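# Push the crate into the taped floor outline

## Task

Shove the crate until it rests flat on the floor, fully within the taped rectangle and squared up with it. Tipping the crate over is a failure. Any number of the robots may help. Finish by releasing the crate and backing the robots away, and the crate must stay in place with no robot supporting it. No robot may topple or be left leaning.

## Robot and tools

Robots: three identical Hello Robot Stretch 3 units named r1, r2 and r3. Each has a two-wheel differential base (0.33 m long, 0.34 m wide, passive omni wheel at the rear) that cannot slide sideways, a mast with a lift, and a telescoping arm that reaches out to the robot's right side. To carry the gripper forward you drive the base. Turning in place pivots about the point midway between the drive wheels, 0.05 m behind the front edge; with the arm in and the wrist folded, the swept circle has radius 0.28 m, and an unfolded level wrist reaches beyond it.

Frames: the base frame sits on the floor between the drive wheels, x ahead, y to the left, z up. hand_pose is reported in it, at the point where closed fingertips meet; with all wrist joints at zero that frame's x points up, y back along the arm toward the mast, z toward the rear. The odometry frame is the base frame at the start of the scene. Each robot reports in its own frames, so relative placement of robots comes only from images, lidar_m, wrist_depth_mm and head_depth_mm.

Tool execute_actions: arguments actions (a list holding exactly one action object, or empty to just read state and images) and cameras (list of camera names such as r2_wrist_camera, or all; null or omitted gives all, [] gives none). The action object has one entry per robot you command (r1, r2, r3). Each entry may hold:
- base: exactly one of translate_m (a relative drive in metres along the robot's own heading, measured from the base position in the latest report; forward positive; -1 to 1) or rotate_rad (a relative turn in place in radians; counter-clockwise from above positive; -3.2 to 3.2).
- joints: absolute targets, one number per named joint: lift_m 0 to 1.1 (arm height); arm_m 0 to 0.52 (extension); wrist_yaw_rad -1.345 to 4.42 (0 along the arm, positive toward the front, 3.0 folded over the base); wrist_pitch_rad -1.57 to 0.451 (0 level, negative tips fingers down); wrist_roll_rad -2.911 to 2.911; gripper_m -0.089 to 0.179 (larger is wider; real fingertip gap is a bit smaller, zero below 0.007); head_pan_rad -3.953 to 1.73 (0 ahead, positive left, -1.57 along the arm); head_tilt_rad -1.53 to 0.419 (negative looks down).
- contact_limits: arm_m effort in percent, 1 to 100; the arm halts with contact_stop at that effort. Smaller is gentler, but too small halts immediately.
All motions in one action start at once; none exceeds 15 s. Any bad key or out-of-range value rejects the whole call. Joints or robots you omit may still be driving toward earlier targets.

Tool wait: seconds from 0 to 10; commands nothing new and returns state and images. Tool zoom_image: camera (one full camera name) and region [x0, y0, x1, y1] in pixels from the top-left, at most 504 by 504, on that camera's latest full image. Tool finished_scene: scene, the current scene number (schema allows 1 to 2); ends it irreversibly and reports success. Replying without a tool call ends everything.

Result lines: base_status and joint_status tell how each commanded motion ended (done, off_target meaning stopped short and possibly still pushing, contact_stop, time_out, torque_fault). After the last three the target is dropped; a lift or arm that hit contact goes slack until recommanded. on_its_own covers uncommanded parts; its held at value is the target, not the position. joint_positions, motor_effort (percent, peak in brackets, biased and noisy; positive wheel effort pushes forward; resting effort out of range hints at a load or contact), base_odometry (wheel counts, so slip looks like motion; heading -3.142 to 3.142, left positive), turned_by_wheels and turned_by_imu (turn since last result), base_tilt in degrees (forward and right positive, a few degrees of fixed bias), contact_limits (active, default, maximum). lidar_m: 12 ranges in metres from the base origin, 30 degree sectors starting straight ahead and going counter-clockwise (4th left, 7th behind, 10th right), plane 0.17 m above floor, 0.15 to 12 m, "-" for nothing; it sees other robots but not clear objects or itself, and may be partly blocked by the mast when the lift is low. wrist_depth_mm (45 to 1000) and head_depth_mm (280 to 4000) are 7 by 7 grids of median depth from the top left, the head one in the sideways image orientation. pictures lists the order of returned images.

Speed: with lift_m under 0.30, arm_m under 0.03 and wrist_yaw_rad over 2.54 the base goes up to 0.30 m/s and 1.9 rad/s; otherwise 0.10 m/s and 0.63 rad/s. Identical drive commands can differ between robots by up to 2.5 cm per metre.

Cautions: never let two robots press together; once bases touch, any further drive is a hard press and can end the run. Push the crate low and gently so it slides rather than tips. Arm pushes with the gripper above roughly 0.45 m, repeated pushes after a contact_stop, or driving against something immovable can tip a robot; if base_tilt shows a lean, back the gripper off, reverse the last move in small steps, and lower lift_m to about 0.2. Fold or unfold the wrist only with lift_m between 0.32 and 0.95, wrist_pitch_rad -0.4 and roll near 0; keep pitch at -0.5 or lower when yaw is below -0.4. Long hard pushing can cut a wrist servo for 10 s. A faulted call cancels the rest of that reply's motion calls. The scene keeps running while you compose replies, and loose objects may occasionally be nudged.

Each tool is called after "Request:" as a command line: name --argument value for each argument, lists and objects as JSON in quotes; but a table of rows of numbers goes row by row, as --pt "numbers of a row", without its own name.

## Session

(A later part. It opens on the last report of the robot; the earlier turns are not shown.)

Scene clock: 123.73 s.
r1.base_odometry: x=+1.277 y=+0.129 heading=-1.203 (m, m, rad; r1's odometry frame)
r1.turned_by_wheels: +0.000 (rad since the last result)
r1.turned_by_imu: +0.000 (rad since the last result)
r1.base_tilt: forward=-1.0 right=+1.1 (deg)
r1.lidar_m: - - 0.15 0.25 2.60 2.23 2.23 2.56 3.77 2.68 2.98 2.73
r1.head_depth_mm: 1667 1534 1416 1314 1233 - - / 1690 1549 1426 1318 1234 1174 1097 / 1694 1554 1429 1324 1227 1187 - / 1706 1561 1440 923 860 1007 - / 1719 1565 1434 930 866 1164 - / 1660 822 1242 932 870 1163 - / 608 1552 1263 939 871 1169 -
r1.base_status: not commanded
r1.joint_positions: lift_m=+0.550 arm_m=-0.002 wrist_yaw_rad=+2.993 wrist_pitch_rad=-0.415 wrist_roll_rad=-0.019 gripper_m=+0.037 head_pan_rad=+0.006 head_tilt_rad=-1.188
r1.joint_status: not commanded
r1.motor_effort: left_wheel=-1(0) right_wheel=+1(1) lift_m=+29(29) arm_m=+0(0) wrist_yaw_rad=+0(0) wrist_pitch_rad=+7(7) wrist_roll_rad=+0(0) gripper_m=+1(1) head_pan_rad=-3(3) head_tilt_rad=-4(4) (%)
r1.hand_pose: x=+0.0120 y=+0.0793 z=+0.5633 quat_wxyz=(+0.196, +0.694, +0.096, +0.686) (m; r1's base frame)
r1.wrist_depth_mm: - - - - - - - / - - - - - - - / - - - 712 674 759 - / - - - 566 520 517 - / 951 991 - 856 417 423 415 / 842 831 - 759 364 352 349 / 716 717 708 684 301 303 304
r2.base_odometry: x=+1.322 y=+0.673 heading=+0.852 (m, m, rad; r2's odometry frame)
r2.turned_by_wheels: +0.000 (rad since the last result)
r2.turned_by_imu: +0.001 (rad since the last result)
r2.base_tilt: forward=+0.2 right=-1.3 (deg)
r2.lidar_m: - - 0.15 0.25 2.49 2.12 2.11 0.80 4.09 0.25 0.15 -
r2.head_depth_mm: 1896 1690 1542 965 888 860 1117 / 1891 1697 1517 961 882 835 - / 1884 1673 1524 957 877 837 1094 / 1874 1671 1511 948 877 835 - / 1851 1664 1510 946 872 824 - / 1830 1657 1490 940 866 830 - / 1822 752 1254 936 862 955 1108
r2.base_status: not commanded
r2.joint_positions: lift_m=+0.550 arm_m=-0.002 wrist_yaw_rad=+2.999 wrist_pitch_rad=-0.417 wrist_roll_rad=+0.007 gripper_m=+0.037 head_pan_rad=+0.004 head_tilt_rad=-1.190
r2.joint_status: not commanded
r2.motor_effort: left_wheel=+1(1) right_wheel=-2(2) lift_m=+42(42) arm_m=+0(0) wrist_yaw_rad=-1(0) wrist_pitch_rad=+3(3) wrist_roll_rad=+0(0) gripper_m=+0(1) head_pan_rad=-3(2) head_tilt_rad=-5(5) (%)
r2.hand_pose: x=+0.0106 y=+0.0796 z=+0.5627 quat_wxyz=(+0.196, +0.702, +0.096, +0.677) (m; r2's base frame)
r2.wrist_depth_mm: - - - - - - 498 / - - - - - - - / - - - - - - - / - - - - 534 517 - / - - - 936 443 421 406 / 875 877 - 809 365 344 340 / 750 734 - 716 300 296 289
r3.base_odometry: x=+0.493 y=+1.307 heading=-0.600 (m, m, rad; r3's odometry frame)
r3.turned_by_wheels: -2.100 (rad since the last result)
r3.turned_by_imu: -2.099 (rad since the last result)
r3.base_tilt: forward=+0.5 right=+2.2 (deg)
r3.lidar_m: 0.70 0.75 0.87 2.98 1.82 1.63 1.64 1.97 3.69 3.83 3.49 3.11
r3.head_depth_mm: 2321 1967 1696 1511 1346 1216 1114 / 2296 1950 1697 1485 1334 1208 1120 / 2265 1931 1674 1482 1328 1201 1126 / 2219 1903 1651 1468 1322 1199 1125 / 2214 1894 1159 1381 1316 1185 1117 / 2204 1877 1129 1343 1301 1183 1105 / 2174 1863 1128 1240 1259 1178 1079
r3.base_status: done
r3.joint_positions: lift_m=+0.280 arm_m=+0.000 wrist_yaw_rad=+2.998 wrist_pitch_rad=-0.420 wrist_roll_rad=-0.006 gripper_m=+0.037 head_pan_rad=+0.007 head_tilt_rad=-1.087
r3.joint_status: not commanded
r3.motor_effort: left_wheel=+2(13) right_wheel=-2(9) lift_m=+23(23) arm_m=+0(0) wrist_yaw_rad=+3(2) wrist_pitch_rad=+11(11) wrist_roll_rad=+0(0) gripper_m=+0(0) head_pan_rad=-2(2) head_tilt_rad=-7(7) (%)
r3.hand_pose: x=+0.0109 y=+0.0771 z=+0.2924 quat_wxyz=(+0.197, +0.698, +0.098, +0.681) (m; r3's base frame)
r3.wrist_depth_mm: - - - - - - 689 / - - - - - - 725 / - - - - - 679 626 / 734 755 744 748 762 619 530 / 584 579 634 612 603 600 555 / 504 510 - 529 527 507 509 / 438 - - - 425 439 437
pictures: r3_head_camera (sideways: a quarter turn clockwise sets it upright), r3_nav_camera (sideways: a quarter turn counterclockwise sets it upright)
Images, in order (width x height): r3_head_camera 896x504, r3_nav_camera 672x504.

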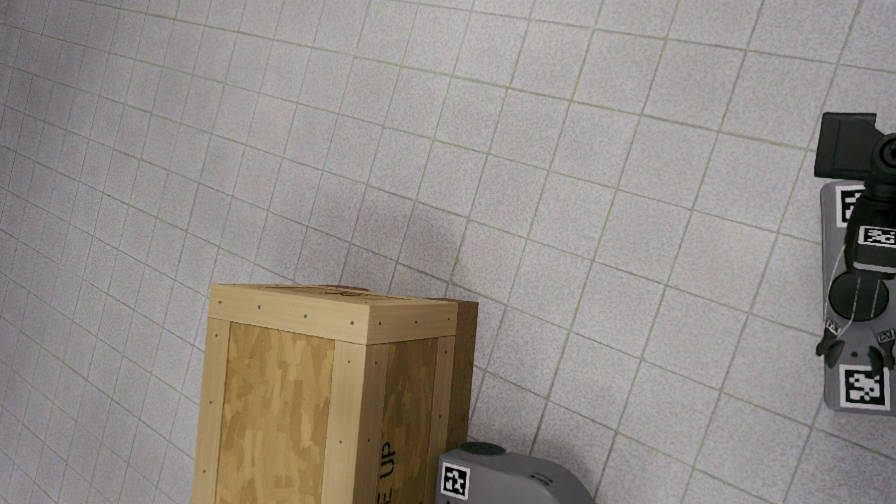

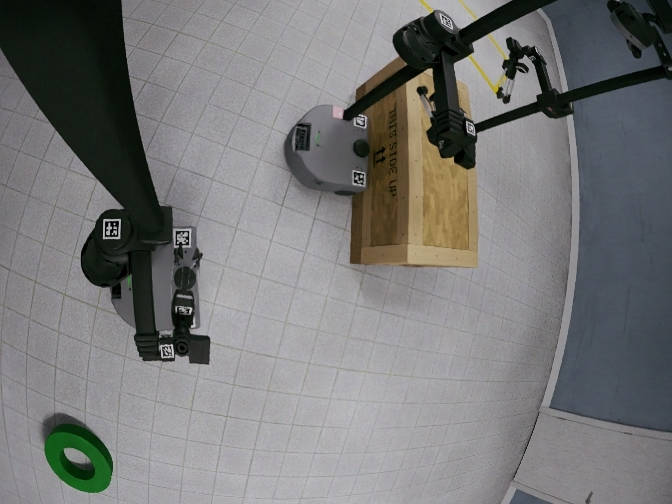

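Request:
execute_actions --actions '[{"r3":{"base":{"rotate_rad":0.09}}}]' --cameras '[]'

Request:
execute_actions --actions '[{"r3":{"base":{"translate_m":0.5}}}]' --cameras '["r3_head_camera"]'

Request:
execute_actions --actions '[{"r3":{"base":{"translate_m":0.08},"joints":{"lift_m":0.52}}}]' --cameras '["r3_head_camera","r3_nav_camera","r2_nav_camera"]'

Scene clock: 126.83 s.
r1.base_odometry: x=+1.277 y=+0.129 heading=-1.203 (m, m, rad; r1's odometry frame)
r1.turned_by_wheels: +0.000 (rad since the last result)
r1.turned_by_imu: +0.000 (rad since the last result)
r1.base_tilt: forward=-1.2 right=+1.2 (deg)
r1.lidar_m: - - 0.15 0.25 2.60 2.22 2.23 2.56 3.78 2.68 2.97 2.72
r1.head_depth_mm: 1671 1533 1418 1317 1229 - - / 1688 1547 1427 1318 1238 1179 1094 / 1687 1543 1428 1320 1230 1185 - / 1699 1561 1445 925 862 1010 - / 1706 1575 1433 931 869 1163 - / 1653 821 1249 930 868 1165 - / 607 1543 1266 937 872 1175 -
r1.base_status: not commanded
r1.joint_positions: lift_m=+0.550 arm_m=-0.002 wrist_yaw_rad=+2.993 wrist_pitch_rad=-0.415 wrist_roll_rad=-0.019 gripper_m=+0.037 head_pan_rad=+0.006 head_tilt_rad=-1.188
r1.joint_status: not commanded
r1.motor_effort: left_wheel=+0(0) right_wheel=+1(1) lift_m=+29(29) arm_m=+0(0) wrist_yaw_rad=+0(2) wrist_pitch_rad=+7(7) wrist_roll_rad=+0(0) gripper_m=+0(1) head_pan_rad=-3(3) head_tilt_rad=-4(3) (%)
r1.hand_pose: x=+0.0120 y=+0.0793 z=+0.5633 quat_wxyz=(+0.196, +0.694, +0.096, +0.686) (m; r1's base frame)
r1.wrist_depth_mm: - - - - - - - / - - - - - - - / - - - 716 674 763 - / - - - 561 514 520 - / 977 988 - 861 417 419 418 / 801 818 - 794 364 353 351 / 732 708 712 666 296 302 302
r2.base_odometry: x=+1.322 y=+0.673 heading=+0.852 (m, m, rad; r2's odometry frame)
r2.turned_by_wheels: +0.000 (rad since the last result)
r2.turned_by_imu: +0.001 (rad since the last result)
r2.base_tilt: forward=+0.2 right=-1.3 (deg)
r2.lidar_m: - - 0.15 0.25 2.48 2.12 2.12 0.80 4.06 0.25 0.15 -
r2.head_depth_mm: 1883 1693 1527 962 887 864 1122 / 1870 1687 1533 957 887 835 - / 1871 1680 1523 956 880 838 1088 / 1852 1679 1513 950 875 831 - / 1835 1667 1502 942 874 822 - / 1855 1657 1497 935 866 829 - / 1826 750 1255 939 863 953 1106
r2.base_status: not commanded
r2.joint_positions: lift_m=+0.550 arm_m=-0.002 wrist_yaw_rad=+2.999 wrist_pitch_rad=-0.417 wrist_roll_rad=+0.007 gripper_m=+0.037 head_pan_rad=+0.004 head_tilt_rad=-1.190
r2.joint_status: not commanded
r2.motor_effort: left_wheel=+1(1) right_wheel=-2(2) lift_m=+43(42) arm_m=+0(0) wrist_yaw_rad=+0(1) wrist_pitch_rad=+3(3) wrist_roll_rad=+0(0) gripper_m=+0(0) head_pan_rad=-3(3) head_tilt_rad=-6(5) (%)
r2.hand_pose: x=+0.0106 y=+0.0796 z=+0.5627 quat_wxyz=(+0.196, +0.702, +0.096, +0.677) (m; r2's base frame)
r2.wrist_depth_mm: - - - - - - 504 / - - - - - - - / - - - - - - - / - - - - 533 538 - / - - - 956 445 418 406 / 893 850 - 795 366 346 340 / 750 726 - 707 296 296 293
r3.base_odometry: x=+0.493 y=+1.307 heading=-0.510 (m, m, rad; r3's odometry frame)
r3.turned_by_wheels: +0.090 (rad since the last result)
r3.turned_by_imu: +0.091 (rad since the last result)
r3.base_tilt: forward=+0.5 right=+2.2 (deg)
r3.lidar_m: 0.70 0.77 3.61 2.62 1.76 1.63 1.65 2.10 3.81 3.87 3.32 3.11
r3.head_depth_mm: 2330 1970 1703 1503 1355 1216 1110 / 2295 1949 1691 1498 1340 1212 1120 / 2254 1937 1676 1468 1329 1206 1125 / 2230 1913 1300 1430 1322 1196 1124 / 2221 1893 1138 1349 1312 1189 1117 / 2214 1288 1145 1336 1303 1180 1106 / 2161 1285 1147 1253 1252 1176 1074
r3.base_status: done
r3.joint_positions: lift_m=+0.280 arm_m=+0.000 wrist_yaw_rad=+2.998 wrist_pitch_rad=-0.420 wrist_roll_rad=-0.006 gripper_m=+0.037 head_pan_rad=+0.007 head_tilt_rad=-1.087
r3.joint_status: not commanded
r3.motor_effort: left_wheel=-3(12) right_wheel=+3(9) lift_m=+23(23) arm_m=+0(1) wrist_yaw_rad=+3(3) wrist_pitch_rad=+10(11) wrist_roll_rad=+0(0) gripper_m=+0(1) head_pan_rad=-3(3) head_tilt_rad=-6(6) (%)
r3.hand_pose: x=+0.0109 y=+0.0771 z=+0.2924 quat_wxyz=(+0.197, +0.698, +0.098, +0.681) (m; r3's base frame)
r3.wrist_depth_mm: - - - - - - 859 / - - - - - - 755 / - - - - - 915 650 / 753 740 719 761 757 658 528 / 603 583 634 612 624 599 535 / 501 498 - 521 521 504 518 / 439 - - - 425 435 437
pictures: none
No camera images: the call's "cameras" was empty. Leave "cameras" out to get every camera's image.

Scene clock: 130.13 s.
r1.base_odometry: x=+1.277 y=+0.129 heading=-1.203 (m, m, rad; r1's odometry frame)
r1.turned_by_wheels: +0.000 (rad since the last result)
r1.turned_by_imu: +0.000 (rad since the last result)
r1.base_tilt: forward=-0.9 right=+1.1 (deg)
r1.lidar_m: - - 0.15 0.25 2.60 2.23 2.23 2.56 3.78 2.68 2.97 2.73
r1.head_depth_mm: 1671 1533 1413 1316 1223 - - / 1694 1543 1422 1324 1238 1183 1093 / 1699 1545 1439 1316 1227 1184 - / 1698 1565 1444 924 863 1007 - / 1714 1569 1430 928 864 1164 - / 1655 823 1246 934 871 1166 - / 608 1553 1269 935 871 1171 -
r1.base_status: not commanded
r1.joint_positions: lift_m=+0.550 arm_m=-0.002 wrist_yaw_rad=+2.993 wrist_pitch_rad=-0.415 wrist_roll_rad=-0.019 gripper_m=+0.037 head_pan_rad=+0.006 head_tilt_rad=-1.188
r1.joint_status: not commanded
r1.motor_effort: left_wheel=+1(0) right_wheel=+0(1) lift_m=+29(29) arm_m=+1(0) wrist_yaw_rad=+1(0) wrist_pitch_rad=+7(7) wrist_roll_rad=+0(1) gripper_m=+1(1) head_pan_rad=-3(3) head_tilt_rad=-4(4) (%)
r1.hand_pose: x=+0.0120 y=+0.0793 z=+0.5633 quat_wxyz=(+0.196, +0.694, +0.096, +0.686) (m; r1's base frame)
r1.wrist_depth_mm: - - - - - - 756 / - - - - - - - / - - - 698 677 731 - / - - - 560 512 515 - / 948 - - 855 422 415 422 / 832 837 - 760 361 357 355 / 713 710 714 666 300 302 305
r2.base_odometry: x=+1.322 y=+0.673 heading=+0.852 (m, m, rad; r2's odometry frame)
r2.turned_by_wheels: +0.000 (rad since the last result)
r2.turned_by_imu: +0.001 (rad since the last result)
r2.base_tilt: forward=+0.3 right=-1.3 (deg)
r2.lidar_m: - - 0.15 0.26 2.48 2.12 2.12 2.42 0.39 0.25 0.15 -
r2.head_depth_mm: 1915 1700 1542 965 887 863 989 / 1898 1688 1533 961 882 836 - / 1874 1683 1518 954 879 835 1089 / 1860 1671 1511 950 874 829 - / 1852 1657 1511 944 874 824 - / 1847 1644 1502 938 869 830 - / 1829 751 1256 936 865 955 1109
r2.base_status: not commanded
r2.joint_positions: lift_m=+0.550 arm_m=-0.002 wrist_yaw_rad=+2.999 wrist_pitch_rad=-0.417 wrist_roll_rad=+0.007 gripper_m=+0.037 head_pan_rad=+0.004 head_tilt_rad=-1.190
r2.joint_status: not commanded
r2.motor_effort: left_wheel=+1(1) right_wheel=-2(2) lift_m=+42(42) arm_m=+0(0) wrist_yaw_rad=+0(1) wrist_pitch_rad=+3(4) wrist_roll_rad=+0(0) gripper_m=+0(0) head_pan_rad=-3(2) head_tilt_rad=-5(5) (%)
r2.hand_pose: x=+0.0106 y=+0.0796 z=+0.5627 quat_wxyz=(+0.196, +0.702, +0.096, +0.677) (m; r2's base frame)
r2.wrist_depth_mm: - - - - - - 513 / - - - - - - - / - - - - - - - / - - - - 521 521 - / - - - 961 445 415 412 / 900 846 - 787 364 347 339 / 755 727 - 684 297 296 292
r3.base_odometry: x=+0.929 y=+1.062 heading=-0.511 (m, m, rad; r3's odometry frame)
r3.turned_by_wheels: +0.000 (rad since the last result)
r3.turned_by_imu: +0.000 (rad since the last result)
r3.base_tilt: forward=+0.5 right=+2.2 (deg)
r3.lidar_m: 0.21 0.23 0.36 3.35 2.24 2.08 2.12 2.68 4.02 4.09 2.84 2.66
r3.head_depth_mm: 2300 1949 1714 1506 1349 1219 1113 / 2294 1935 1694 1498 1334 1209 1120 / 2264 1927 1660 1483 1327 1202 1125 / 2247 1902 1660 1029 954 1173 1118 / 2214 1897 1644 1012 907 1068 1115 / 2197 1878 1639 1004 906 1140 1103 / 2170 1867 1617 992 897 1026 1049
r3.base_status: done
r3.joint_positions: lift_m=+0.280 arm_m=+0.000 wrist_yaw_rad=+2.998 wrist_pitch_rad=-0.420 wrist_roll_rad=-0.006 gripper_m=+0.037 head_pan_rad=+0.007 head_tilt_rad=-1.088
r3.joint_status: not commanded
r3.motor_effort: left_wheel=-3(9) right_wheel=+3(9) lift_m=+23(23) arm_m=+0(0) wrist_yaw_rad=+3(3) wrist_pitch_rad=+11(11) wrist_roll_rad=+0(0) gripper_m=+1(1) head_pan_rad=-2(3) head_tilt_rad=-6(6) (%)
r3.hand_pose: x=+0.0109 y=+0.0771 z=+0.2924 quat_wxyz=(+0.197, +0.698, +0.098, +0.681) (m; r3's base frame)
r3.wrist_depth_mm: - - - - 625 388 265 / - - - - 699 387 247 / - - - 618 618 385 252 / 742 780 720 468 466 379 248 / 590 601 617 447 429 377 245 / 504 497 - 479 474 367 245 / 445 - - - 424 361 244
pictures: r3_head_camera (sideways: a quarter turn clockwise sets it upright)
Images, in order (width x height): r3_head_camera 896x504.

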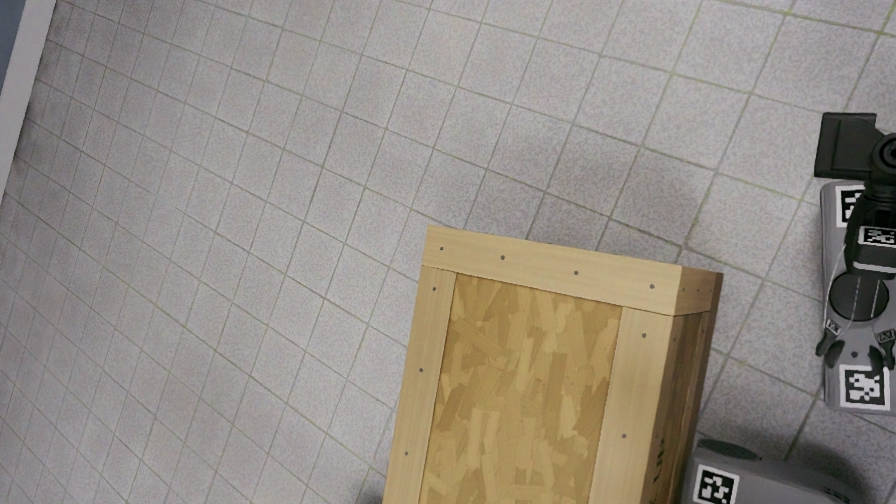

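Scene clock: 133.13 s.
r1.base_odometry: x=+1.277 y=+0.129 heading=-1.203 (m, m, rad; r1's odometry frame)
r1.turned_by_wheels: +0.000 (rad since the last result)
r1.turned_by_imu: +0.000 (rad since the last result)
r1.base_tilt: forward=-1.0 right=+1.2 (deg)
r1.lidar_m: - - 0.15 0.25 2.60 2.23 2.23 2.55 3.76 2.67 2.97 2.71
r1.head_depth_mm: 1673 1539 1419 1313 1227 - - / 1679 1547 1425 1324 1233 1176 1098 / 1693 1544 1429 1314 1230 1186 - / 1711 1564 1442 922 861 1007 - / 1718 1567 1422 928 864 1162 - / 1660 822 1243 935 870 1164 - / 608 1557 1263 936 872 1174 -
r1.base_status: not commanded
r1.joint_positions: lift_m=+0.550 arm_m=-0.002 wrist_yaw_rad=+2.993 wrist_pitch_rad=-0.415 wrist_roll_rad=-0.019 gripper_m=+0.037 head_pan_rad=+0.006 head_tilt_rad=-1.188
r1.joint_status: not commanded
r1.motor_effort: left_wheel=+0(0) right_wheel=+0(1) lift_m=+29(29) arm_m=+0(0) wrist_yaw_rad=+0(0) wrist_pitch_rad=+7(7) wrist_roll_rad=+0(0) gripper_m=+1(2) head_pan_rad=-3(3) head_tilt_rad=-4(4) (%)
r1.hand_pose: x=+0.0120 y=+0.0793 z=+0.5633 quat_wxyz=(+0.196, +0.694, +0.096, +0.686) (m; r1's base frame)
r1.wrist_depth_mm: - - - - - - 752 / - - - - - - - / - - - 712 671 764 - / - - - 557 504 512 - / 983 965 - 855 421 418 419 / 832 812 - 762 365 350 350 / 710 714 720 681 300 303 304
r2.base_odometry: x=+1.322 y=+0.673 heading=+0.852 (m, m, rad; r2's odometry frame)
r2.turned_by_wheels: +0.000 (rad since the last result)
r2.turned_by_imu: +0.001 (rad since the last result)
r2.base_tilt: forward=+0.2 right=-1.3 (deg)
r2.lidar_m: - - 0.15 0.25 2.48 2.12 2.11 2.42 0.34 0.25 0.15 -
r2.head_depth_mm: 1889 1703 1531 969 884 861 975 / 1887 1692 1531 956 883 834 - / 1871 1671 1521 955 879 839 1092 / 1873 1660 1506 952 875 832 - / 1852 1659 1509 943 871 826 - / 1832 1657 1497 938 869 831 - / 1818 750 1245 937 866 954 1106
r2.base_status: not commanded
r2.joint_positions: lift_m=+0.550 arm_m=-0.002 wrist_yaw_rad=+2.999 wrist_pitch_rad=-0.417 wrist_roll_rad=+0.007 gripper_m=+0.037 head_pan_rad=+0.004 head_tilt_rad=-1.190
r2.joint_status: not commanded
r2.motor_effort: left_wheel=+1(2) right_wheel=-2(2) lift_m=+42(42) arm_m=+0(1) wrist_yaw_rad=+1(0) wrist_pitch_rad=+3(3) wrist_roll_rad=+0(0) gripper_m=+0(0) head_pan_rad=-2(2) head_tilt_rad=-5(5) (%)
r2.hand_pose: x=+0.0106 y=+0.0796 z=+0.5627 quat_wxyz=(+0.196, +0.702, +0.096, +0.677) (m; r2's base frame)
r2.wrist_depth_mm: - - - - - - 505 / - - - - - - - / - - - - - - - / - - - - 531 528 - / - - - 955 438 417 405 / 876 881 - 778 361 344 340 / 772 734 - 680 298 295 287
r3.base_odometry: x=+0.999 y=+1.023 heading=-0.511 (m, m, rad; r3's odometry frame)
r3.turned_by_wheels: +0.000 (rad since the last result)
r3.turned_by_imu: +0.001 (rad since the last result)
r3.base_tilt: forward=+0.5 right=+2.2 (deg)
r3.lidar_m: - 0.15 0.23 0.44 2.33 2.16 2.19 2.78 4.06 4.11 2.77 2.58
r3.head_depth_mm: 2238 1956 1706 1503 1350 1214 1125 / 2282 1944 1700 1489 1336 1212 1137 / 2286 1902 1684 1481 1326 1205 1116 / 2239 1906 1662 1462 935 1151 1123 / 2230 1880 1655 1452 907 833 1117 / 2197 1865 1647 998 899 840 1105 / 2179 1838 1626 993 896 846 1046
r3.base_status: done
r3.joint_positions: lift_m=+0.520 arm_m=+0.000 wrist_yaw_rad=+2.998 wrist_pitch_rad=-0.420 wrist_roll_rad=-0.006 gripper_m=+0.037 head_pan_rad=+0.007 head_tilt_rad=-1.088
r3.joint_status: all done
r3.motor_effort: left_wheel=-3(11) right_wheel=+3(7) lift_m=+30(34) arm_m=+0(0) wrist_yaw_rad=+2(3) wrist_pitch_rad=+10(11) wrist_roll_rad=+0(0) gripper_m=+1(1) head_pan_rad=-2(2) head_tilt_rad=-6(7) (%)
r3.hand_pose: x=+0.0109 y=+0.0771 z=+0.5321 quat_wxyz=(+0.197, +0.698, +0.098, +0.681) (m; r3's base frame)
r3.wrist_depth_mm: - - - - - - - / - - - - - - - / - - - - 676 654 726 / - - - - 541 490 491 / 936 940 940 712 418 393 387 / 785 769 - 594 357 322 327 / 664 675 564 543 534 276 279
pictures: r2_nav_camera (sideways: a quarter turn counterclockwise sets it upright), r3_head_camera (sideways: a quarter turn clockwise sets it upright), r3_nav_camera (sideways: a quarter turn counterclockwise sets it upright)
Images, in order (width x height): r2_nav_camera 672x504, r3_head_camera 896x504, r3_nav_camera 672x504.

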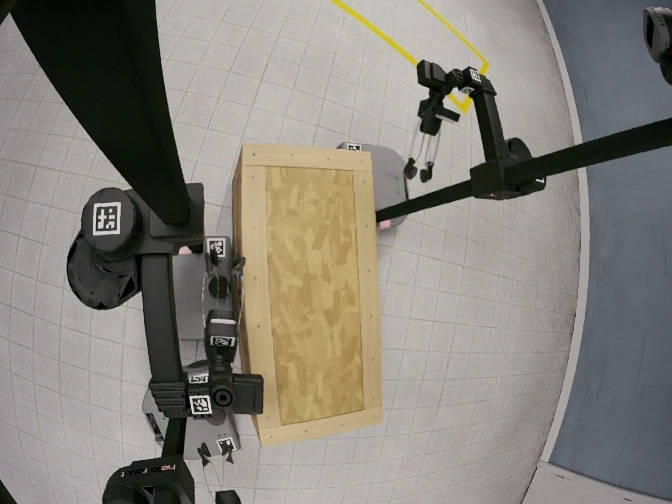

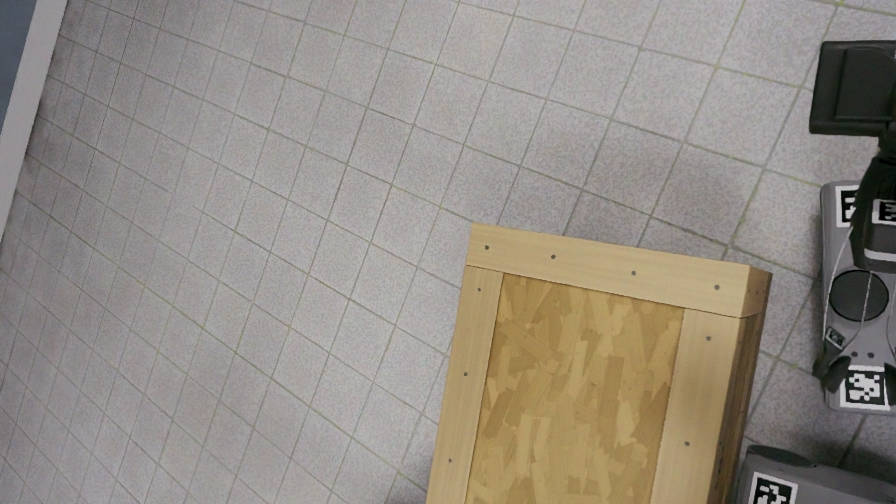

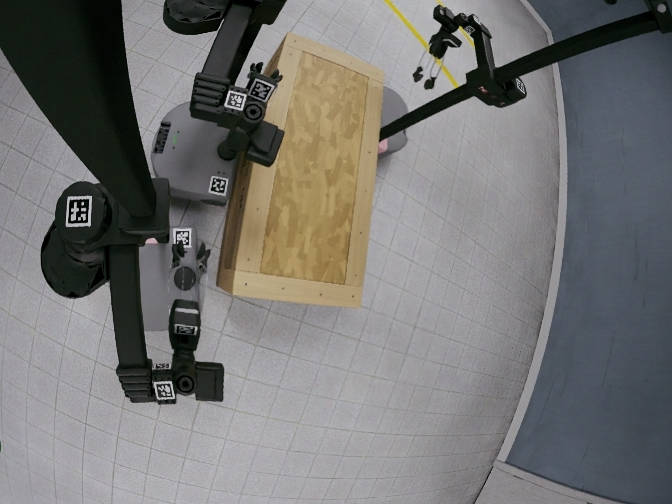

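Request:
execute_actions --actions '[{"r3":{"base":{"rotate_rad":-0.12}},"r2":{"joints":{"lift_m":0.72}}}]' --cameras '[]'

Request:
execute_actions --actions '[{"r3":{"base":{"translate_m":0.065}}}]' --cameras '["r3_nav_camera"]'

Request:
execute_actions --actions '[{"r3":{"base":{"translate_m":0.12}},"r2":{"base":{"translate_m":0.08}},"r1":{"base":{"translate_m":0.06}}}]' --cameras '["r3_head_camera","r3_nav_camera","r2_nav_camera"]'

Scene clock: 140.17 s.
r1.base_odometry: x=+1.277 y=+0.129 heading=-1.203 (m, m, rad; r1's odometry frame)
r1.turned_by_wheels: +0.000 (rad since the last result)
r1.turned_by_imu: +0.001 (rad since the last result)
r1.base_tilt: forward=-1.1 right=+1.1 (deg)
r1.lidar_m: - - 0.15 0.25 2.60 2.23 2.23 2.56 3.78 2.67 2.97 2.72
r1.head_depth_mm: 1681 1534 1417 1314 1227 - - / 1686 1545 1423 1330 1232 1178 1096 / 1687 1539 1437 1313 1232 1183 - / 1706 1569 1440 924 865 1008 - / 1709 1571 1424 929 865 1165 - / 1719 1515 1245 934 867 1163 - / 601 1540 1430 938 874 1170 -
r1.base_status: not commanded
r1.joint_positions: lift_m=+0.550 arm_m=-0.002 wrist_yaw_rad=+2.993 wrist_pitch_rad=-0.415 wrist_roll_rad=-0.019 gripper_m=+0.037 head_pan_rad=+0.006 head_tilt_rad=-1.188
r1.joint_status: not commanded
r1.motor_effort: left_wheel=+0(0) right_wheel=+0(0) lift_m=+29(29) arm_m=+0(0) wrist_yaw_rad=+1(1) wrist_pitch_rad=+7(7) wrist_roll_rad=+0(0) gripper_m=+1(0) head_pan_rad=-3(3) head_tilt_rad=-4(4) (%)
r1.hand_pose: x=+0.0120 y=+0.0793 z=+0.5633 quat_wxyz=(+0.196, +0.694, +0.096, +0.686) (m; r1's base frame)
r1.wrist_depth_mm: - - - - - - - / - - - - - - - / - - - 723 685 775 - / - - - 576 516 519 - / 979 952 - 858 411 422 415 / 822 804 - 786 366 351 349 / 703 712 713 687 297 305 305
r2.base_odometry: x=+1.322 y=+0.673 heading=+0.852 (m, m, rad; r2's odometry frame)
r2.turned_by_wheels: +0.000 (rad since the last result)
r2.turned_by_imu: +0.001 (rad since the last result)
r2.base_tilt: forward=+0.2 right=-1.3 (deg)
r2.lidar_m: - - 0.15 0.26 2.49 2.11 2.12 2.42 0.33 0.25 0.15 -
r2.head_depth_mm: 1911 1704 1539 961 890 844 - / 1883 1687 1536 960 885 1005 1073 / 1888 1674 1511 955 883 839 - / 1869 1667 1521 949 874 832 - / 1847 1670 1504 945 870 828 - / 1836 1651 1486 941 871 830 - / 1833 750 1253 930 863 959 1100
r2.base_status: not commanded
r2.joint_positions: lift_m=+0.720 arm_m=-0.002 wrist_yaw_rad=+2.999 wrist_pitch_rad=-0.417 wrist_roll_rad=+0.007 gripper_m=+0.037 head_pan_rad=+0.004 head_tilt_rad=-1.190
r2.joint_status: all done
r2.motor_effort: left_wheel=+1(1) right_wheel=-2(2) lift_m=+42(44) arm_m=+0(0) wrist_yaw_rad=+1(0) wrist_pitch_rad=+4(3) wrist_roll_rad=+0(0) gripper_m=+0(1) head_pan_rad=-2(3) head_tilt_rad=-5(5) (%)
r2.hand_pose: x=+0.0106 y=+0.0796 z=+0.7327 quat_wxyz=(+0.196, +0.702, +0.096, +0.677) (m; r2's base frame)
r2.wrist_depth_mm: - - - - - - - / - - - - - - 588 / - - - - - - - / - - - - - - 520 / - - - - - - - / - - - - 573 549 850 / 938 907 - 848 474 465 464
r3.base_odometry: x=+0.999 y=+1.023 heading=-0.631 (m, m, rad; r3's odometry frame)
r3.turned_by_wheels: -0.120 (rad since the last result)
r3.turned_by_imu: -0.119 (rad since the last result)
r3.base_tilt: forward=+0.5 right=+2.2 (deg)
r3.lidar_m: 2.59 0.15 0.20 0.42 2.46 2.17 2.17 2.55 4.06 4.06 2.93 2.59
r3.head_depth_mm: 2250 1963 1691 1505 1344 1209 1124 / 2282 1963 1695 1491 1343 1211 1133 / 2275 1927 1670 1484 1324 1196 1110 / 2238 1921 1659 1465 1298 1177 1126 / 2228 1903 1633 1461 907 832 1116 / 2210 1877 1643 1450 905 825 1109 / 2197 1845 1624 1437 900 823 1042
r3.base_status: done
r3.joint_positions: lift_m=+0.520 arm_m=+0.000 wrist_yaw_rad=+2.998 wrist_pitch_rad=-0.420 wrist_roll_rad=-0.006 gripper_m=+0.037 head_pan_rad=+0.007 head_tilt_rad=-1.088
r3.joint_status: not commanded
r3.motor_effort: left_wheel=+3(7) right_wheel=-2(6) lift_m=+30(30) arm_m=+0(0) wrist_yaw_rad=+2(2) wrist_pitch_rad=+11(11) wrist_roll_rad=+0(0) gripper_m=+1(0) head_pan_rad=-2(2) head_tilt_rad=-6(6) (%)
r3.hand_pose: x=+0.0109 y=+0.0771 z=+0.5321 quat_wxyz=(+0.197, +0.698, +0.098, +0.681) (m; r3's base frame)
r3.wrist_depth_mm: - - - - - - - / - - - - - - - / - - - - 638 652 - / - - - - 484 496 491 / 916 916 744 729 401 390 394 / 783 797 - 598 335 325 324 / 670 684 547 548 437 276 278
pictures: none
No camera images: the call's "cameras" was empty. Leave "cameras" out to get every camera's image.

Scene clock: 141.87 s.
r1.base_odometry: x=+1.277 y=+0.129 heading=-1.203 (m, m, rad; r1's odometry frame)
r1.turned_by_wheels: +0.000 (rad since the last result)
r1.turned_by_imu: +0.000 (rad since the last result)
r1.base_tilt: forward=-1.0 right=+1.1 (deg)
r1.lidar_m: - - 0.15 0.25 2.60 2.23 2.23 2.56 3.77 2.67 2.98 2.72
r1.head_depth_mm: 1666 1530 1420 1319 1228 - - / 1675 1539 1425 1320 1229 1177 1098 / 1698 1545 1434 1313 1228 1187 - / 1704 1558 1438 925 862 1009 - / 1707 1571 1437 930 865 1165 - / 1723 1525 1241 935 869 1166 - / 602 1550 1437 941 872 1172 -
r1.base_status: not commanded
r1.joint_positions: lift_m=+0.550 arm_m=-0.002 wrist_yaw_rad=+2.993 wrist_pitch_rad=-0.415 wrist_roll_rad=-0.019 gripper_m=+0.037 head_pan_rad=+0.006 head_tilt_rad=-1.188
r1.joint_status: not commanded
r1.motor_effort: left_wheel=+0(0) right_wheel=+0(0) lift_m=+29(29) arm_m=+0(0) wrist_yaw_rad=+0(0) wrist_pitch_rad=+7(7) wrist_roll_rad=+0(0) gripper_m=+1(1) head_pan_rad=-4(3) head_tilt_rad=-4(4) (%)
r1.hand_pose: x=+0.0120 y=+0.0793 z=+0.5633 quat_wxyz=(+0.196, +0.694, +0.096, +0.686) (m; r1's base frame)
r1.wrist_depth_mm: - - - - - - - / - - - - - - - / - - - 700 664 750 - / - - - 560 507 512 - / 968 999 - 864 415 420 420 / 819 831 - 792 363 354 357 / 706 709 714 665 296 303 305
r2.base_odometry: x=+1.322 y=+0.673 heading=+0.852 (m, m, rad; r2's odometry frame)
r2.turned_by_wheels: +0.000 (rad since the last result)
r2.turned_by_imu: +0.000 (rad since the last result)
r2.base_tilt: forward=+0.2 right=-1.3 (deg)
r2.lidar_m: - - 0.15 0.25 2.48 2.12 2.12 2.42 0.31 0.25 0.15 -
r2.head_depth_mm: 1908 1690 1535 964 887 841 - / 1892 1701 1519 958 882 1008 1077 / 1876 1674 1530 951 881 840 - / 1855 1677 1507 948 877 829 - / 1861 1657 1497 946 869 827 - / 1839 1646 1496 940 866 828 - / 1820 749 1247 938 863 955 1103
r2.base_status: not commanded
r2.joint_positions: lift_m=+0.720 arm_m=-0.002 wrist_yaw_rad=+2.999 wrist_pitch_rad=-0.417 wrist_roll_rad=+0.007 gripper_m=+0.037 head_pan_rad=+0.004 head_tilt_rad=-1.190
r2.joint_status: not commanded
r2.motor_effort: left_wheel=+1(1) right_wheel=-2(2) lift_m=+42(42) arm_m=+0(1) wrist_yaw_rad=+0(0) wrist_pitch_rad=+3(3) wrist_roll_rad=+0(0) gripper_m=+0(1) head_pan_rad=-2(2) head_tilt_rad=-5(5) (%)
r2.hand_pose: x=+0.0106 y=+0.0796 z=+0.7327 quat_wxyz=(+0.196, +0.702, +0.096, +0.677) (m; r2's base frame)
r2.wrist_depth_mm: - - - - - - - / - - - - - - 581 / - - - - - - - / - - - - - - 530 / - - - - - - - / - - - - 550 548 857 / 937 942 - 870 479 465 467
r3.base_odometry: x=+1.052 y=+0.985 heading=-0.630 (m, m, rad; r3's odometry frame)
r3.turned_by_wheels: +0.000 (rad since the last result)
r3.turned_by_imu: +0.000 (rad since the last result)
r3.base_tilt: forward=+0.5 right=+2.2 (deg)
r3.lidar_m: - - 0.15 0.32 2.54 2.23 2.23 2.62 4.08 4.10 2.86 2.54
r3.head_depth_mm: 2217 1986 1690 1495 1343 1219 1122 / 2241 1945 1688 1487 1350 1211 1133 / 2285 1922 1683 1476 1329 1202 1115 / 2251 1910 1660 1472 1284 1177 1123 / 2235 1887 1636 1459 907 821 779 / 2194 1899 1639 1463 901 821 775 / 2175 1876 1626 1442 892 817 968
r3.base_status: done
r3.joint_positions: lift_m=+0.520 arm_m=+0.000 wrist_yaw_rad=+2.998 wrist_pitch_rad=-0.420 wrist_roll_rad=-0.006 gripper_m=+0.037 head_pan_rad=+0.007 head_tilt_rad=-1.088
r3.joint_status: not commanded
r3.motor_effort: left_wheel=+2(8) right_wheel=-2(1) lift_m=+30(30) arm_m=+0(0) wrist_yaw_rad=+2(2) wrist_pitch_rad=+11(11) wrist_roll_rad=+0(0) gripper_m=+0(0) head_pan_rad=-2(1) head_tilt_rad=-6(7) (%)
r3.hand_pose: x=+0.0109 y=+0.0771 z=+0.5321 quat_wxyz=(+0.197, +0.698, +0.098, +0.681) (m; r3's base frame)
r3.wrist_depth_mm: - - - - - - - / - - - - - - - / - - - 850 640 638 - / - - - 868 481 489 528 / 917 959 748 668 391 391 386 / 780 786 - 610 334 326 326 / 676 694 548 556 276 277 276
pictures: r3_nav_camera (sideways: a quarter turn counterclockwise sets it upright)
Images, in order (width x height): r3_nav_camera 672x504.

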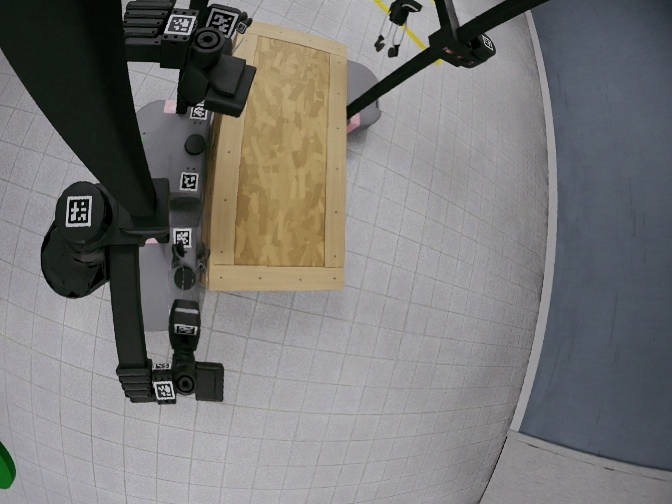

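Scene clock: 145.80 s.
r1.base_odometry: x=+1.299 y=+0.073 heading=-1.202 (m, m, rad; r1's odometry frame)
r1.turned_by_wheels: +0.001 (rad since the last result)
r1.turned_by_imu: +0.004 (rad since the last result)
r1.base_tilt: forward=-1.1 right=+1.1 (deg)
r1.lidar_m: - - 0.15 0.21 2.60 2.24 2.24 2.58 3.76 2.67 2.97 2.82
r1.head_depth_mm: 1678 1531 1414 1315 1231 - - / 1688 1539 1420 1327 1233 1175 1098 / 1702 1552 1434 1315 1227 1184 - / 1707 1558 1436 923 861 825 - / 1721 1575 1443 927 864 834 - / 1732 1544 1245 932 869 1159 - / 568 1554 1470 938 875 1169 -
r1.base_status: translate_m off_target (by the wheels' count: +0.0597 of +0.0600)
r1.joint_positions: lift_m=+0.550 arm_m=-0.002 wrist_yaw_rad=+2.993 wrist_pitch_rad=-0.416 wrist_roll_rad=-0.019 gripper_m=+0.037 head_pan_rad=+0.006 head_tilt_rad=-1.188
r1.joint_status: not commanded
r1.on_its_own: left_wheel is at rest, and its effort (+57) is outside its rest range (-18 to +18); right_wheel is at rest, and its effort (+22) is outside its rest range (-18 to +18)
r1.motor_effort: left_wheel=+57(100) right_wheel=+22(43) lift_m=+29(29) arm_m=+1(0) wrist_yaw_rad=+0(1) wrist_pitch_rad=+7(8) wrist_roll_rad=+0(0) gripper_m=+1(1) head_pan_rad=-3(3) head_tilt_rad=-3(3) (%)
r1.hand_pose: x=+0.0121 y=+0.0792 z=+0.5632 quat_wxyz=(+0.196, +0.694, +0.096, +0.686) (m; r1's base frame)
r1.wrist_depth_mm: - - - - - - - / - - - - - - - / - - - 700 686 813 - / - - - 559 514 513 - / 965 974 - 746 414 419 417 / 826 811 - 777 367 353 353 / 706 712 717 633 295 306 303
r2.base_odometry: x=+1.375 y=+0.733 heading=+0.852 (m, m, rad; r2's odometry frame)
r2.turned_by_wheels: +0.000 (rad since the last result)
r2.turned_by_imu: +0.002 (rad since the last result)
r2.base_tilt: forward=+0.2 right=-1.3 (deg)
r2.lidar_m: - - 0.15 0.20 2.49 2.13 2.13 2.43 0.30 0.20 0.15 -
r2.head_depth_mm: 1905 1697 1529 963 887 842 - / 1911 1700 1527 958 885 1005 1072 / 1862 1677 1522 953 879 839 - / 1861 1655 1518 950 876 825 - / 1863 1670 1509 941 872 820 - / 1830 1660 1498 939 868 827 - / 1821 725 1250 936 863 827 1098
r2.base_status: translate_m off_target (by the wheels' count: +0.0798 of +0.0800)
r2.joint_positions: lift_m=+0.720 arm_m=-0.002 wrist_yaw_rad=+3.001 wrist_pitch_rad=-0.417 wrist_roll_rad=+0.007 gripper_m=+0.037 head_pan_rad=+0.004 head_tilt_rad=-1.190
r2.joint_status: not commanded
r2.on_its_own: left_wheel is at rest, and its effort (+22) is outside its rest range (-18 to +18)
r2.motor_effort: left_wheel=+22(76) right_wheel=+13(79) lift_m=+38(43) arm_m=+0(0) wrist_yaw_rad=-1(1) wrist_pitch_rad=+3(4) wrist_roll_rad=+0(0) gripper_m=+1(0) head_pan_rad=-2(2) head_tilt_rad=-5(5) (%)
r2.hand_pose: x=+0.0103 y=+0.0797 z=+0.7329 quat_wxyz=(+0.195, +0.702, +0.097, +0.678) (m; r2's base frame)
r2.wrist_depth_mm: - - - - - - - / - - - - - - 578 / - - - - - - - / - - - - - - - / - - - - - - - / - - - 971 576 546 803 / 898 939 - 846 471 464 477
r3.base_odometry: x=+1.148 y=+0.914 heading=-0.630 (m, m, rad; r3's odometry frame)
r3.turned_by_wheels: +0.001 (rad since the last result)
r3.turned_by_imu: -0.040 (rad since the last result)
r3.base_tilt: forward=+0.5 right=+2.2 (deg)
r3.lidar_m: - - 0.15 0.21 2.61 2.24 2.24 2.58 4.09 4.08 2.91 2.56
r3.head_depth_mm: 2214 1976 1695 1498 1345 1216 1122 / 2240 1954 1680 1487 1330 1211 1134 / 2281 1924 1664 1484 1329 1204 1113 / 2242 1904 1665 1468 1305 1182 1122 / 2212 1888 1638 1456 904 821 770 / 2184 1876 1629 1446 900 817 769 / 2163 1858 1623 1445 898 815 929
r3.base_status: translate_m off_target (by the wheels' count: +0.1197 of +0.1200)
r3.joint_positions: lift_m=+0.520 arm_m=+0.000 wrist_yaw_rad=+2.999 wrist_pitch_rad=-0.419 wrist_roll_rad=-0.006 gripper_m=+0.037 head_pan_rad=+0.006 head_tilt_rad=-1.091
r3.joint_status: not commanded
r3.on_its_own: left_wheel is at rest, and its effort (+58) is outside its rest range (-18 to +18); right_wheel is at rest, and its effort (+31) is outside its rest range (-18 to +18)
r3.motor_effort: left_wheel=+58(96) right_wheel=+31(57) lift_m=+27(30) arm_m=+0(0) wrist_yaw_rad=+1(3) wrist_pitch_rad=+10(11) wrist_roll_rad=+0(0) gripper_m=+0(0) head_pan_rad=-1(2) head_tilt_rad=-5(7) (%)
r3.hand_pose: x=+0.0106 y=+0.0773 z=+0.5324 quat_wxyz=(+0.196, +0.698, +0.098, +0.682) (m; r3's base frame)
r3.wrist_depth_mm: - - - - - - - / - - - - - - - / - - - 678 637 769 - / - - - 522 485 487 - / 934 908 749 522 386 394 392 / 781 765 - 564 335 329 325 / 672 661 523 526 267 279 278
pictures: r2_nav_camera (sideways: a quarter turn counterclockwise sets it upright), r3_head_camera (sideways: a quarter turn clockwise sets it upright), r3_nav_camera (sideways: a quarter turn counterclockwise sets it upright)
Images, in order (width x height): r2_nav_camera 672x504, r3_head_camera 896x504, r3_nav_camera 672x504.

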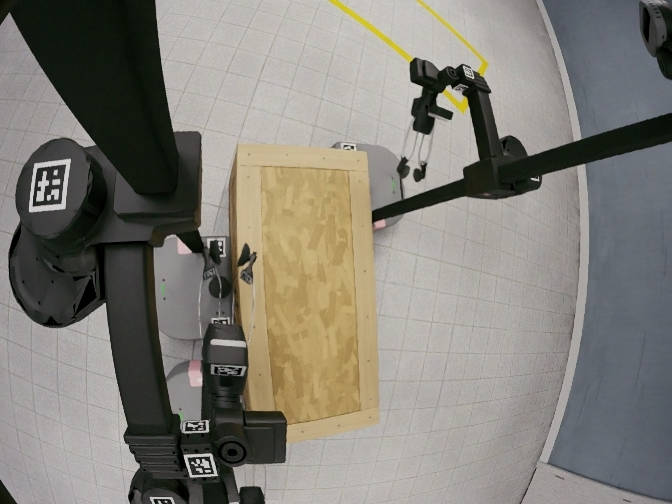

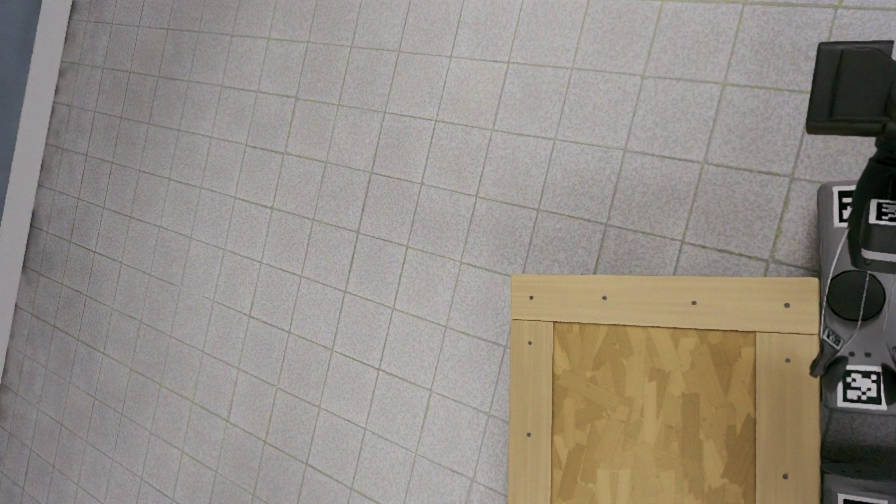

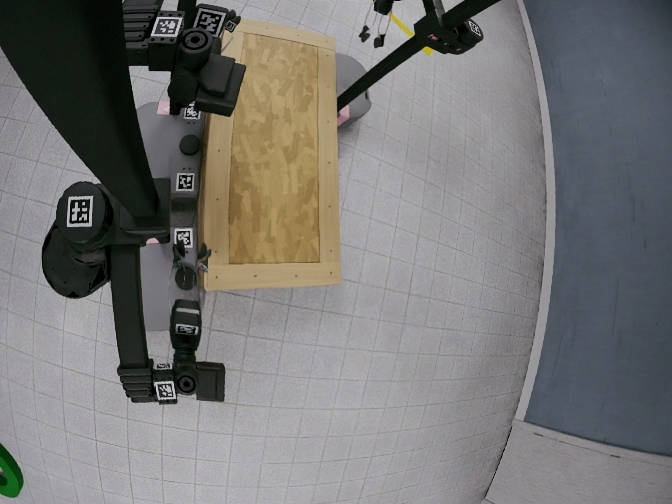

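Request:
execute_actions --actions '[{"r3":{"base":{"translate_m":-0.003},"joints":{"arm_m":0.35,"wrist_yaw_rad":1.6}},"r2":{"base":{"translate_m":-0.003}},"r1":{"base":{"translate_m":-0.003},"joints":{"arm_m":0.35,"wrist_yaw_rad":1.6}}}]' --cameras '[]'

Request:
execute_actions --actions '[{"r3":{"base":{"translate_m":0.1}},"r2":{"base":{"translate_m":0.1}},"r1":{"base":{"translate_m":0.1}}}]' --cameras '["r3_nav_camera"]'

Scene clock: 154.33 s.
r1.base_odometry: x=+1.298 y=+0.076 heading=-1.202 (m, m, rad; r1's odometry frame)
r1.turned_by_wheels: +0.000 (rad since the last result)
r1.turned_by_imu: +0.001 (rad since the last result)
r1.base_tilt: forward=-1.1 right=+1.1 (deg)
r1.lidar_m: - - 0.15 0.22 2.60 2.24 2.23 2.57 3.79 2.67 2.97 2.79
r1.head_depth_mm: 1664 1530 1416 1321 1225 1150 1095 / 1686 1544 1425 1316 1231 1163 1094 / 1687 1548 1428 1308 1226 1185 - / 1704 1561 1444 924 862 823 - / 1725 1572 1446 931 864 1075 - / 1718 1532 1249 935 870 1168 - / 574 1546 1466 937 875 1173 -
r1.base_status: done
r1.joint_positions: lift_m=+0.550 arm_m=+0.350 wrist_yaw_rad=+1.600 wrist_pitch_rad=-0.416 wrist_roll_rad=-0.019 gripper_m=+0.037 head_pan_rad=+0.006 head_tilt_rad=-1.188
r1.joint_status: all done
r1.motor_effort: left_wheel=+0(51) right_wheel=+1(20) lift_m=+29(29) arm_m=+5(1) wrist_yaw_rad=-1(3) wrist_pitch_rad=+7(7) wrist_roll_rad=+0(0) gripper_m=+1(1) head_pan_rad=-3(3) head_tilt_rad=-4(3) (%)
r1.hand_pose: x=+0.2032 y=-0.4882 z=+0.5632 quat_wxyz=(+0.591, +0.594, -0.371, +0.400) (m; r1's base frame)
r1.wrist_depth_mm: - - - - - - - / - - - - - - - / - - - - - - - / - - - - - - - / 860 - - - 959 - 994 / 560 830 - 834 842 814 821 / 552 703 711 709 714 720 731
r2.base_odometry: x=+1.373 y=+0.730 heading=+0.852 (m, m, rad; r2's odometry frame)
r2.turned_by_wheels: +0.000 (rad since the last result)
r2.turned_by_imu: +0.002 (rad since the last result)
r2.base_tilt: forward=+0.2 right=-1.3 (deg)
r2.lidar_m: - - 0.15 0.22 2.48 2.13 2.13 2.43 0.30 0.22 0.15 -
r2.head_depth_mm: 1895 1690 1529 961 885 843 - / 1877 1691 1526 960 883 1008 1073 / 1877 1682 1516 954 877 843 - / 1858 1657 1508 952 879 829 - / 1850 1654 1506 943 877 822 - / 1842 1653 1500 940 868 824 - / 1810 730 1254 935 865 829 1098
r2.base_status: done
r2.joint_positions: lift_m=+0.720 arm_m=-0.002 wrist_yaw_rad=+3.001 wrist_pitch_rad=-0.417 wrist_roll_rad=+0.007 gripper_m=+0.037 head_pan_rad=+0.004 head_tilt_rad=-1.190
r2.joint_status: not commanded
r2.motor_effort: left_wheel=-1(19) right_wheel=+0(11) lift_m=+39(38) arm_m=+0(0) wrist_yaw_rad=+0(0) wrist_pitch_rad=+4(3) wrist_roll_rad=+0(0) gripper_m=+0(0) head_pan_rad=-3(2) head_tilt_rad=-5(5) (%)
r2.hand_pose: x=+0.0103 y=+0.0797 z=+0.7329 quat_wxyz=(+0.195, +0.702, +0.097, +0.678) (m; r2's base frame)
r2.wrist_depth_mm: - - - - - - - / - - - - - - - / - - - - - - - / - - - - - - - / - - - - - - - / - - - - 566 537 812 / 928 892 - 851 475 463 473
r3.base_odometry: x=+1.146 y=+0.916 heading=-0.630 (m, m, rad; r3's odometry frame)
r3.turned_by_wheels: +0.000 (rad since the last result)
r3.turned_by_imu: +0.001 (rad since the last result)
r3.base_tilt: forward=+0.5 right=+2.3 (deg)
r3.lidar_m: - - 0.15 0.22 2.61 2.24 2.24 2.58 4.08 4.08 2.91 2.55
r3.head_depth_mm: 2230 1962 1699 1492 1343 1218 1110 / 2208 1940 1680 1490 1339 1209 1107 / 2248 1930 1672 1481 1327 1196 1113 / 2216 1903 1653 1464 1302 1180 1123 / 2192 1885 1646 1467 902 823 770 / 2168 1870 1622 1449 902 817 770 / 2193 1870 1625 1434 895 812 925
r3.base_status: done
r3.joint_positions: lift_m=+0.520 arm_m=+0.350 wrist_yaw_rad=+1.602 wrist_pitch_rad=-0.419 wrist_roll_rad=-0.006 gripper_m=+0.037 head_pan_rad=+0.006 head_tilt_rad=-1.091
r3.joint_status: all done
r3.motor_effort: left_wheel=+0(53) right_wheel=+1(30) lift_m=+27(27) arm_m=+5(7) wrist_yaw_rad=-2(5) wrist_pitch_rad=+10(10) wrist_roll_rad=+0(0) gripper_m=+0(0) head_pan_rad=-1(2) head_tilt_rad=-5(4) (%)
r3.hand_pose: x=+0.2028 y=-0.4879 z=+0.5324 quat_wxyz=(+0.588, +0.598, -0.374, +0.396) (m; r3's base frame)
r3.wrist_depth_mm: - - - - - - - / - - - - - - - / - - - - - - - / - - - - - - - / 963 935 - 941 947 968 938 / 554 782 829 812 832 811 810 / 546 680 674 661 657 699 689
pictures: none
No camera images: the call's "cameras" was empty. Leave "cameras" out to get every camera's image.

Scene clock: 157.50 s.
r1.base_odometry: x=+1.333 y=-0.017 heading=-1.202 (m, m, rad; r1's odometry frame)
r1.turned_by_wheels: +0.000 (rad since the last result)
r1.turned_by_imu: +0.001 (rad since the last result)
r1.base_tilt: forward=-1.1 right=+1.1 (deg)
r1.lidar_m: - - 0.15 0.21 2.62 2.24 2.24 2.58 3.77 2.67 2.97 2.82
r1.head_depth_mm: 1674 1532 1411 1317 1225 1152 1092 / 1690 1544 1422 1323 1233 1165 1096 / 1696 1551 1436 1314 1229 1187 - / 1706 1563 1439 923 860 824 - / 1717 1572 1447 930 866 832 - / 1741 1532 1244 933 868 1158 - / 569 1547 1466 938 875 1171 -
r1.base_status: translate_m off_target (by the wheels' count: +0.0997 of +0.1000)
r1.joint_positions: lift_m=+0.550 arm_m=+0.350 wrist_yaw_rad=+1.600 wrist_pitch_rad=-0.416 wrist_roll_rad=-0.019 gripper_m=+0.037 head_pan_rad=+0.006 head_tilt_rad=-1.188
r1.joint_status: not commanded
r1.on_its_own: left_wheel is at rest, and its effort (+51) is outside its rest range (-18 to +18); right_wheel is at rest, and its effort (+29) is outside its rest range (-18 to +18)
r1.motor_effort: left_wheel=+51(70) right_wheel=+29(45) lift_m=+29(29) arm_m=+4(4) wrist_yaw_rad=-1(0) wrist_pitch_rad=+7(8) wrist_roll_rad=+0(0) gripper_m=+1(3) head_pan_rad=-3(4) head_tilt_rad=-4(4) (%)
r1.hand_pose: x=+0.2032 y=-0.4882 z=+0.5632 quat_wxyz=(+0.591, +0.594, -0.371, +0.400) (m; r1's base frame)
r1.wrist_depth_mm: - - - - - - - / - - - - - - - / - - - - - - - / - - - - - - - / 872 954 - 969 995 977 - / 561 816 - 833 872 819 826 / 545 708 714 724 696 698 729
r2.base_odometry: x=+1.438 y=+0.806 heading=+0.853 (m, m, rad; r2's odometry frame)
r2.turned_by_wheels: +0.001 (rad since the last result)
r2.turned_by_imu: +0.001 (rad since the last result)
r2.base_tilt: forward=+0.2 right=-1.3 (deg)
r2.lidar_m: - - 0.15 0.20 2.50 2.13 2.12 2.43 0.30 0.20 0.15 -
r2.head_depth_mm: 1911 1699 1528 965 887 842 - / 1886 1684 1520 961 883 1006 1078 / 1866 1676 1521 951 883 837 - / 1869 1674 1510 952 878 827 - / 1854 1666 1501 949 871 818 - / 1850 1655 1492 941 865 825 - / 1820 706 1250 935 865 826 1100
r2.base_status: translate_m off_target (by the wheels' count: +0.0997 of +0.1000)
r2.joint_positions: lift_m=+0.720 arm_m=-0.002 wrist_yaw_rad=+3.000 wrist_pitch_rad=-0.417 wrist_roll_rad=+0.007 gripper_m=+0.037 head_pan_rad=+0.003 head_tilt_rad=-1.190
r2.joint_status: not commanded
r2.on_its_own: left_wheel is at rest, and its effort (+43) is outside its rest range (-18 to +18)
r2.motor_effort: left_wheel=+43(72) right_wheel=+16(77) lift_m=+38(42) arm_m=+0(0) wrist_yaw_rad=+0(1) wrist_pitch_rad=+3(4) wrist_roll_rad=+0(0) gripper_m=+0(0) head_pan_rad=-2(3) head_tilt_rad=-4(5) (%)
r2.hand_pose: x=+0.0105 y=+0.0797 z=+0.7328 quat_wxyz=(+0.196, +0.702, +0.097, +0.677) (m; r2's base frame)
r2.wrist_depth_mm: - - - - - - - / - - - - - - - / - - - - - - - / - - - - - - - / - - - - - - - / - - - 979 579 560 806 / 928 934 - 835 482 468 469
r3.base_odometry: x=+1.226 y=+0.857 heading=-0.630 (m, m, rad; r3's odometry frame)
r3.turned_by_wheels: +0.000 (rad since the last result)
r3.turned_by_imu: +0.002 (rad since the last result)
r3.base_tilt: forward=+0.5 right=+2.2 (deg)
r3.lidar_m: - - 0.15 0.21 2.60 2.25 2.24 2.58 4.10 4.06 2.91 2.56
r3.head_depth_mm: 2231 1973 1698 1496 1346 1210 1113 / 2234 1948 1676 1484 1334 1209 1098 / 2235 1913 1665 1476 1325 1209 1112 / 2231 1892 1655 1471 1296 1182 1121 / 2211 1887 1645 1462 905 819 770 / 2196 1860 1627 1450 899 815 767 / 2163 1856 1628 1436 896 813 926
r3.base_status: translate_m off_target (by the wheels' count: +0.0997 of +0.1000)
r3.joint_positions: lift_m=+0.520 arm_m=+0.350 wrist_yaw_rad=+1.602 wrist_pitch_rad=-0.419 wrist_roll_rad=-0.006 gripper_m=+0.037 head_pan_rad=+0.006 head_tilt_rad=-1.091
r3.joint_status: not commanded
r3.on_its_own: left_wheel is at rest, and its effort (+43) is outside its rest range (-18 to +18); right_wheel is at rest, and its effort (+53) is outside its rest range (-18 to +18)
r3.motor_effort: left_wheel=+43(56) right_wheel=+53(55) lift_m=+27(27) arm_m=+4(5) wrist_yaw_rad=-2(2) wrist_pitch_rad=+10(10) wrist_roll_rad=+0(0) gripper_m=+0(0) head_pan_rad=-2(2) head_tilt_rad=-5(4) (%)
r3.hand_pose: x=+0.2028 y=-0.4879 z=+0.5324 quat_wxyz=(+0.588, +0.598, -0.374, +0.396) (m; r3's base frame)
r3.wrist_depth_mm: - - - - - - - / - - - - - - - / - - - - - - - / - - - - - - - / 919 929 - 951 966 955 938 / 559 798 802 786 813 790 812 / 543 677 679 680 663 699 694
pictures: r3_nav_camera (sideways: a quarter turn counterclockwise sets it upright)
Images, in order (width x height): r3_nav_camera 672x504.

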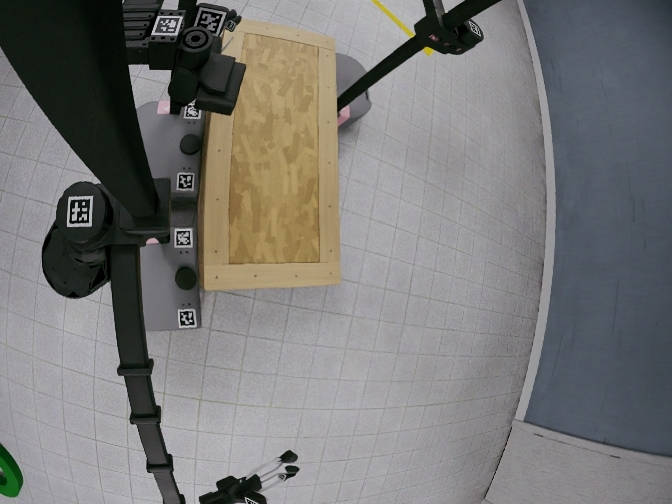

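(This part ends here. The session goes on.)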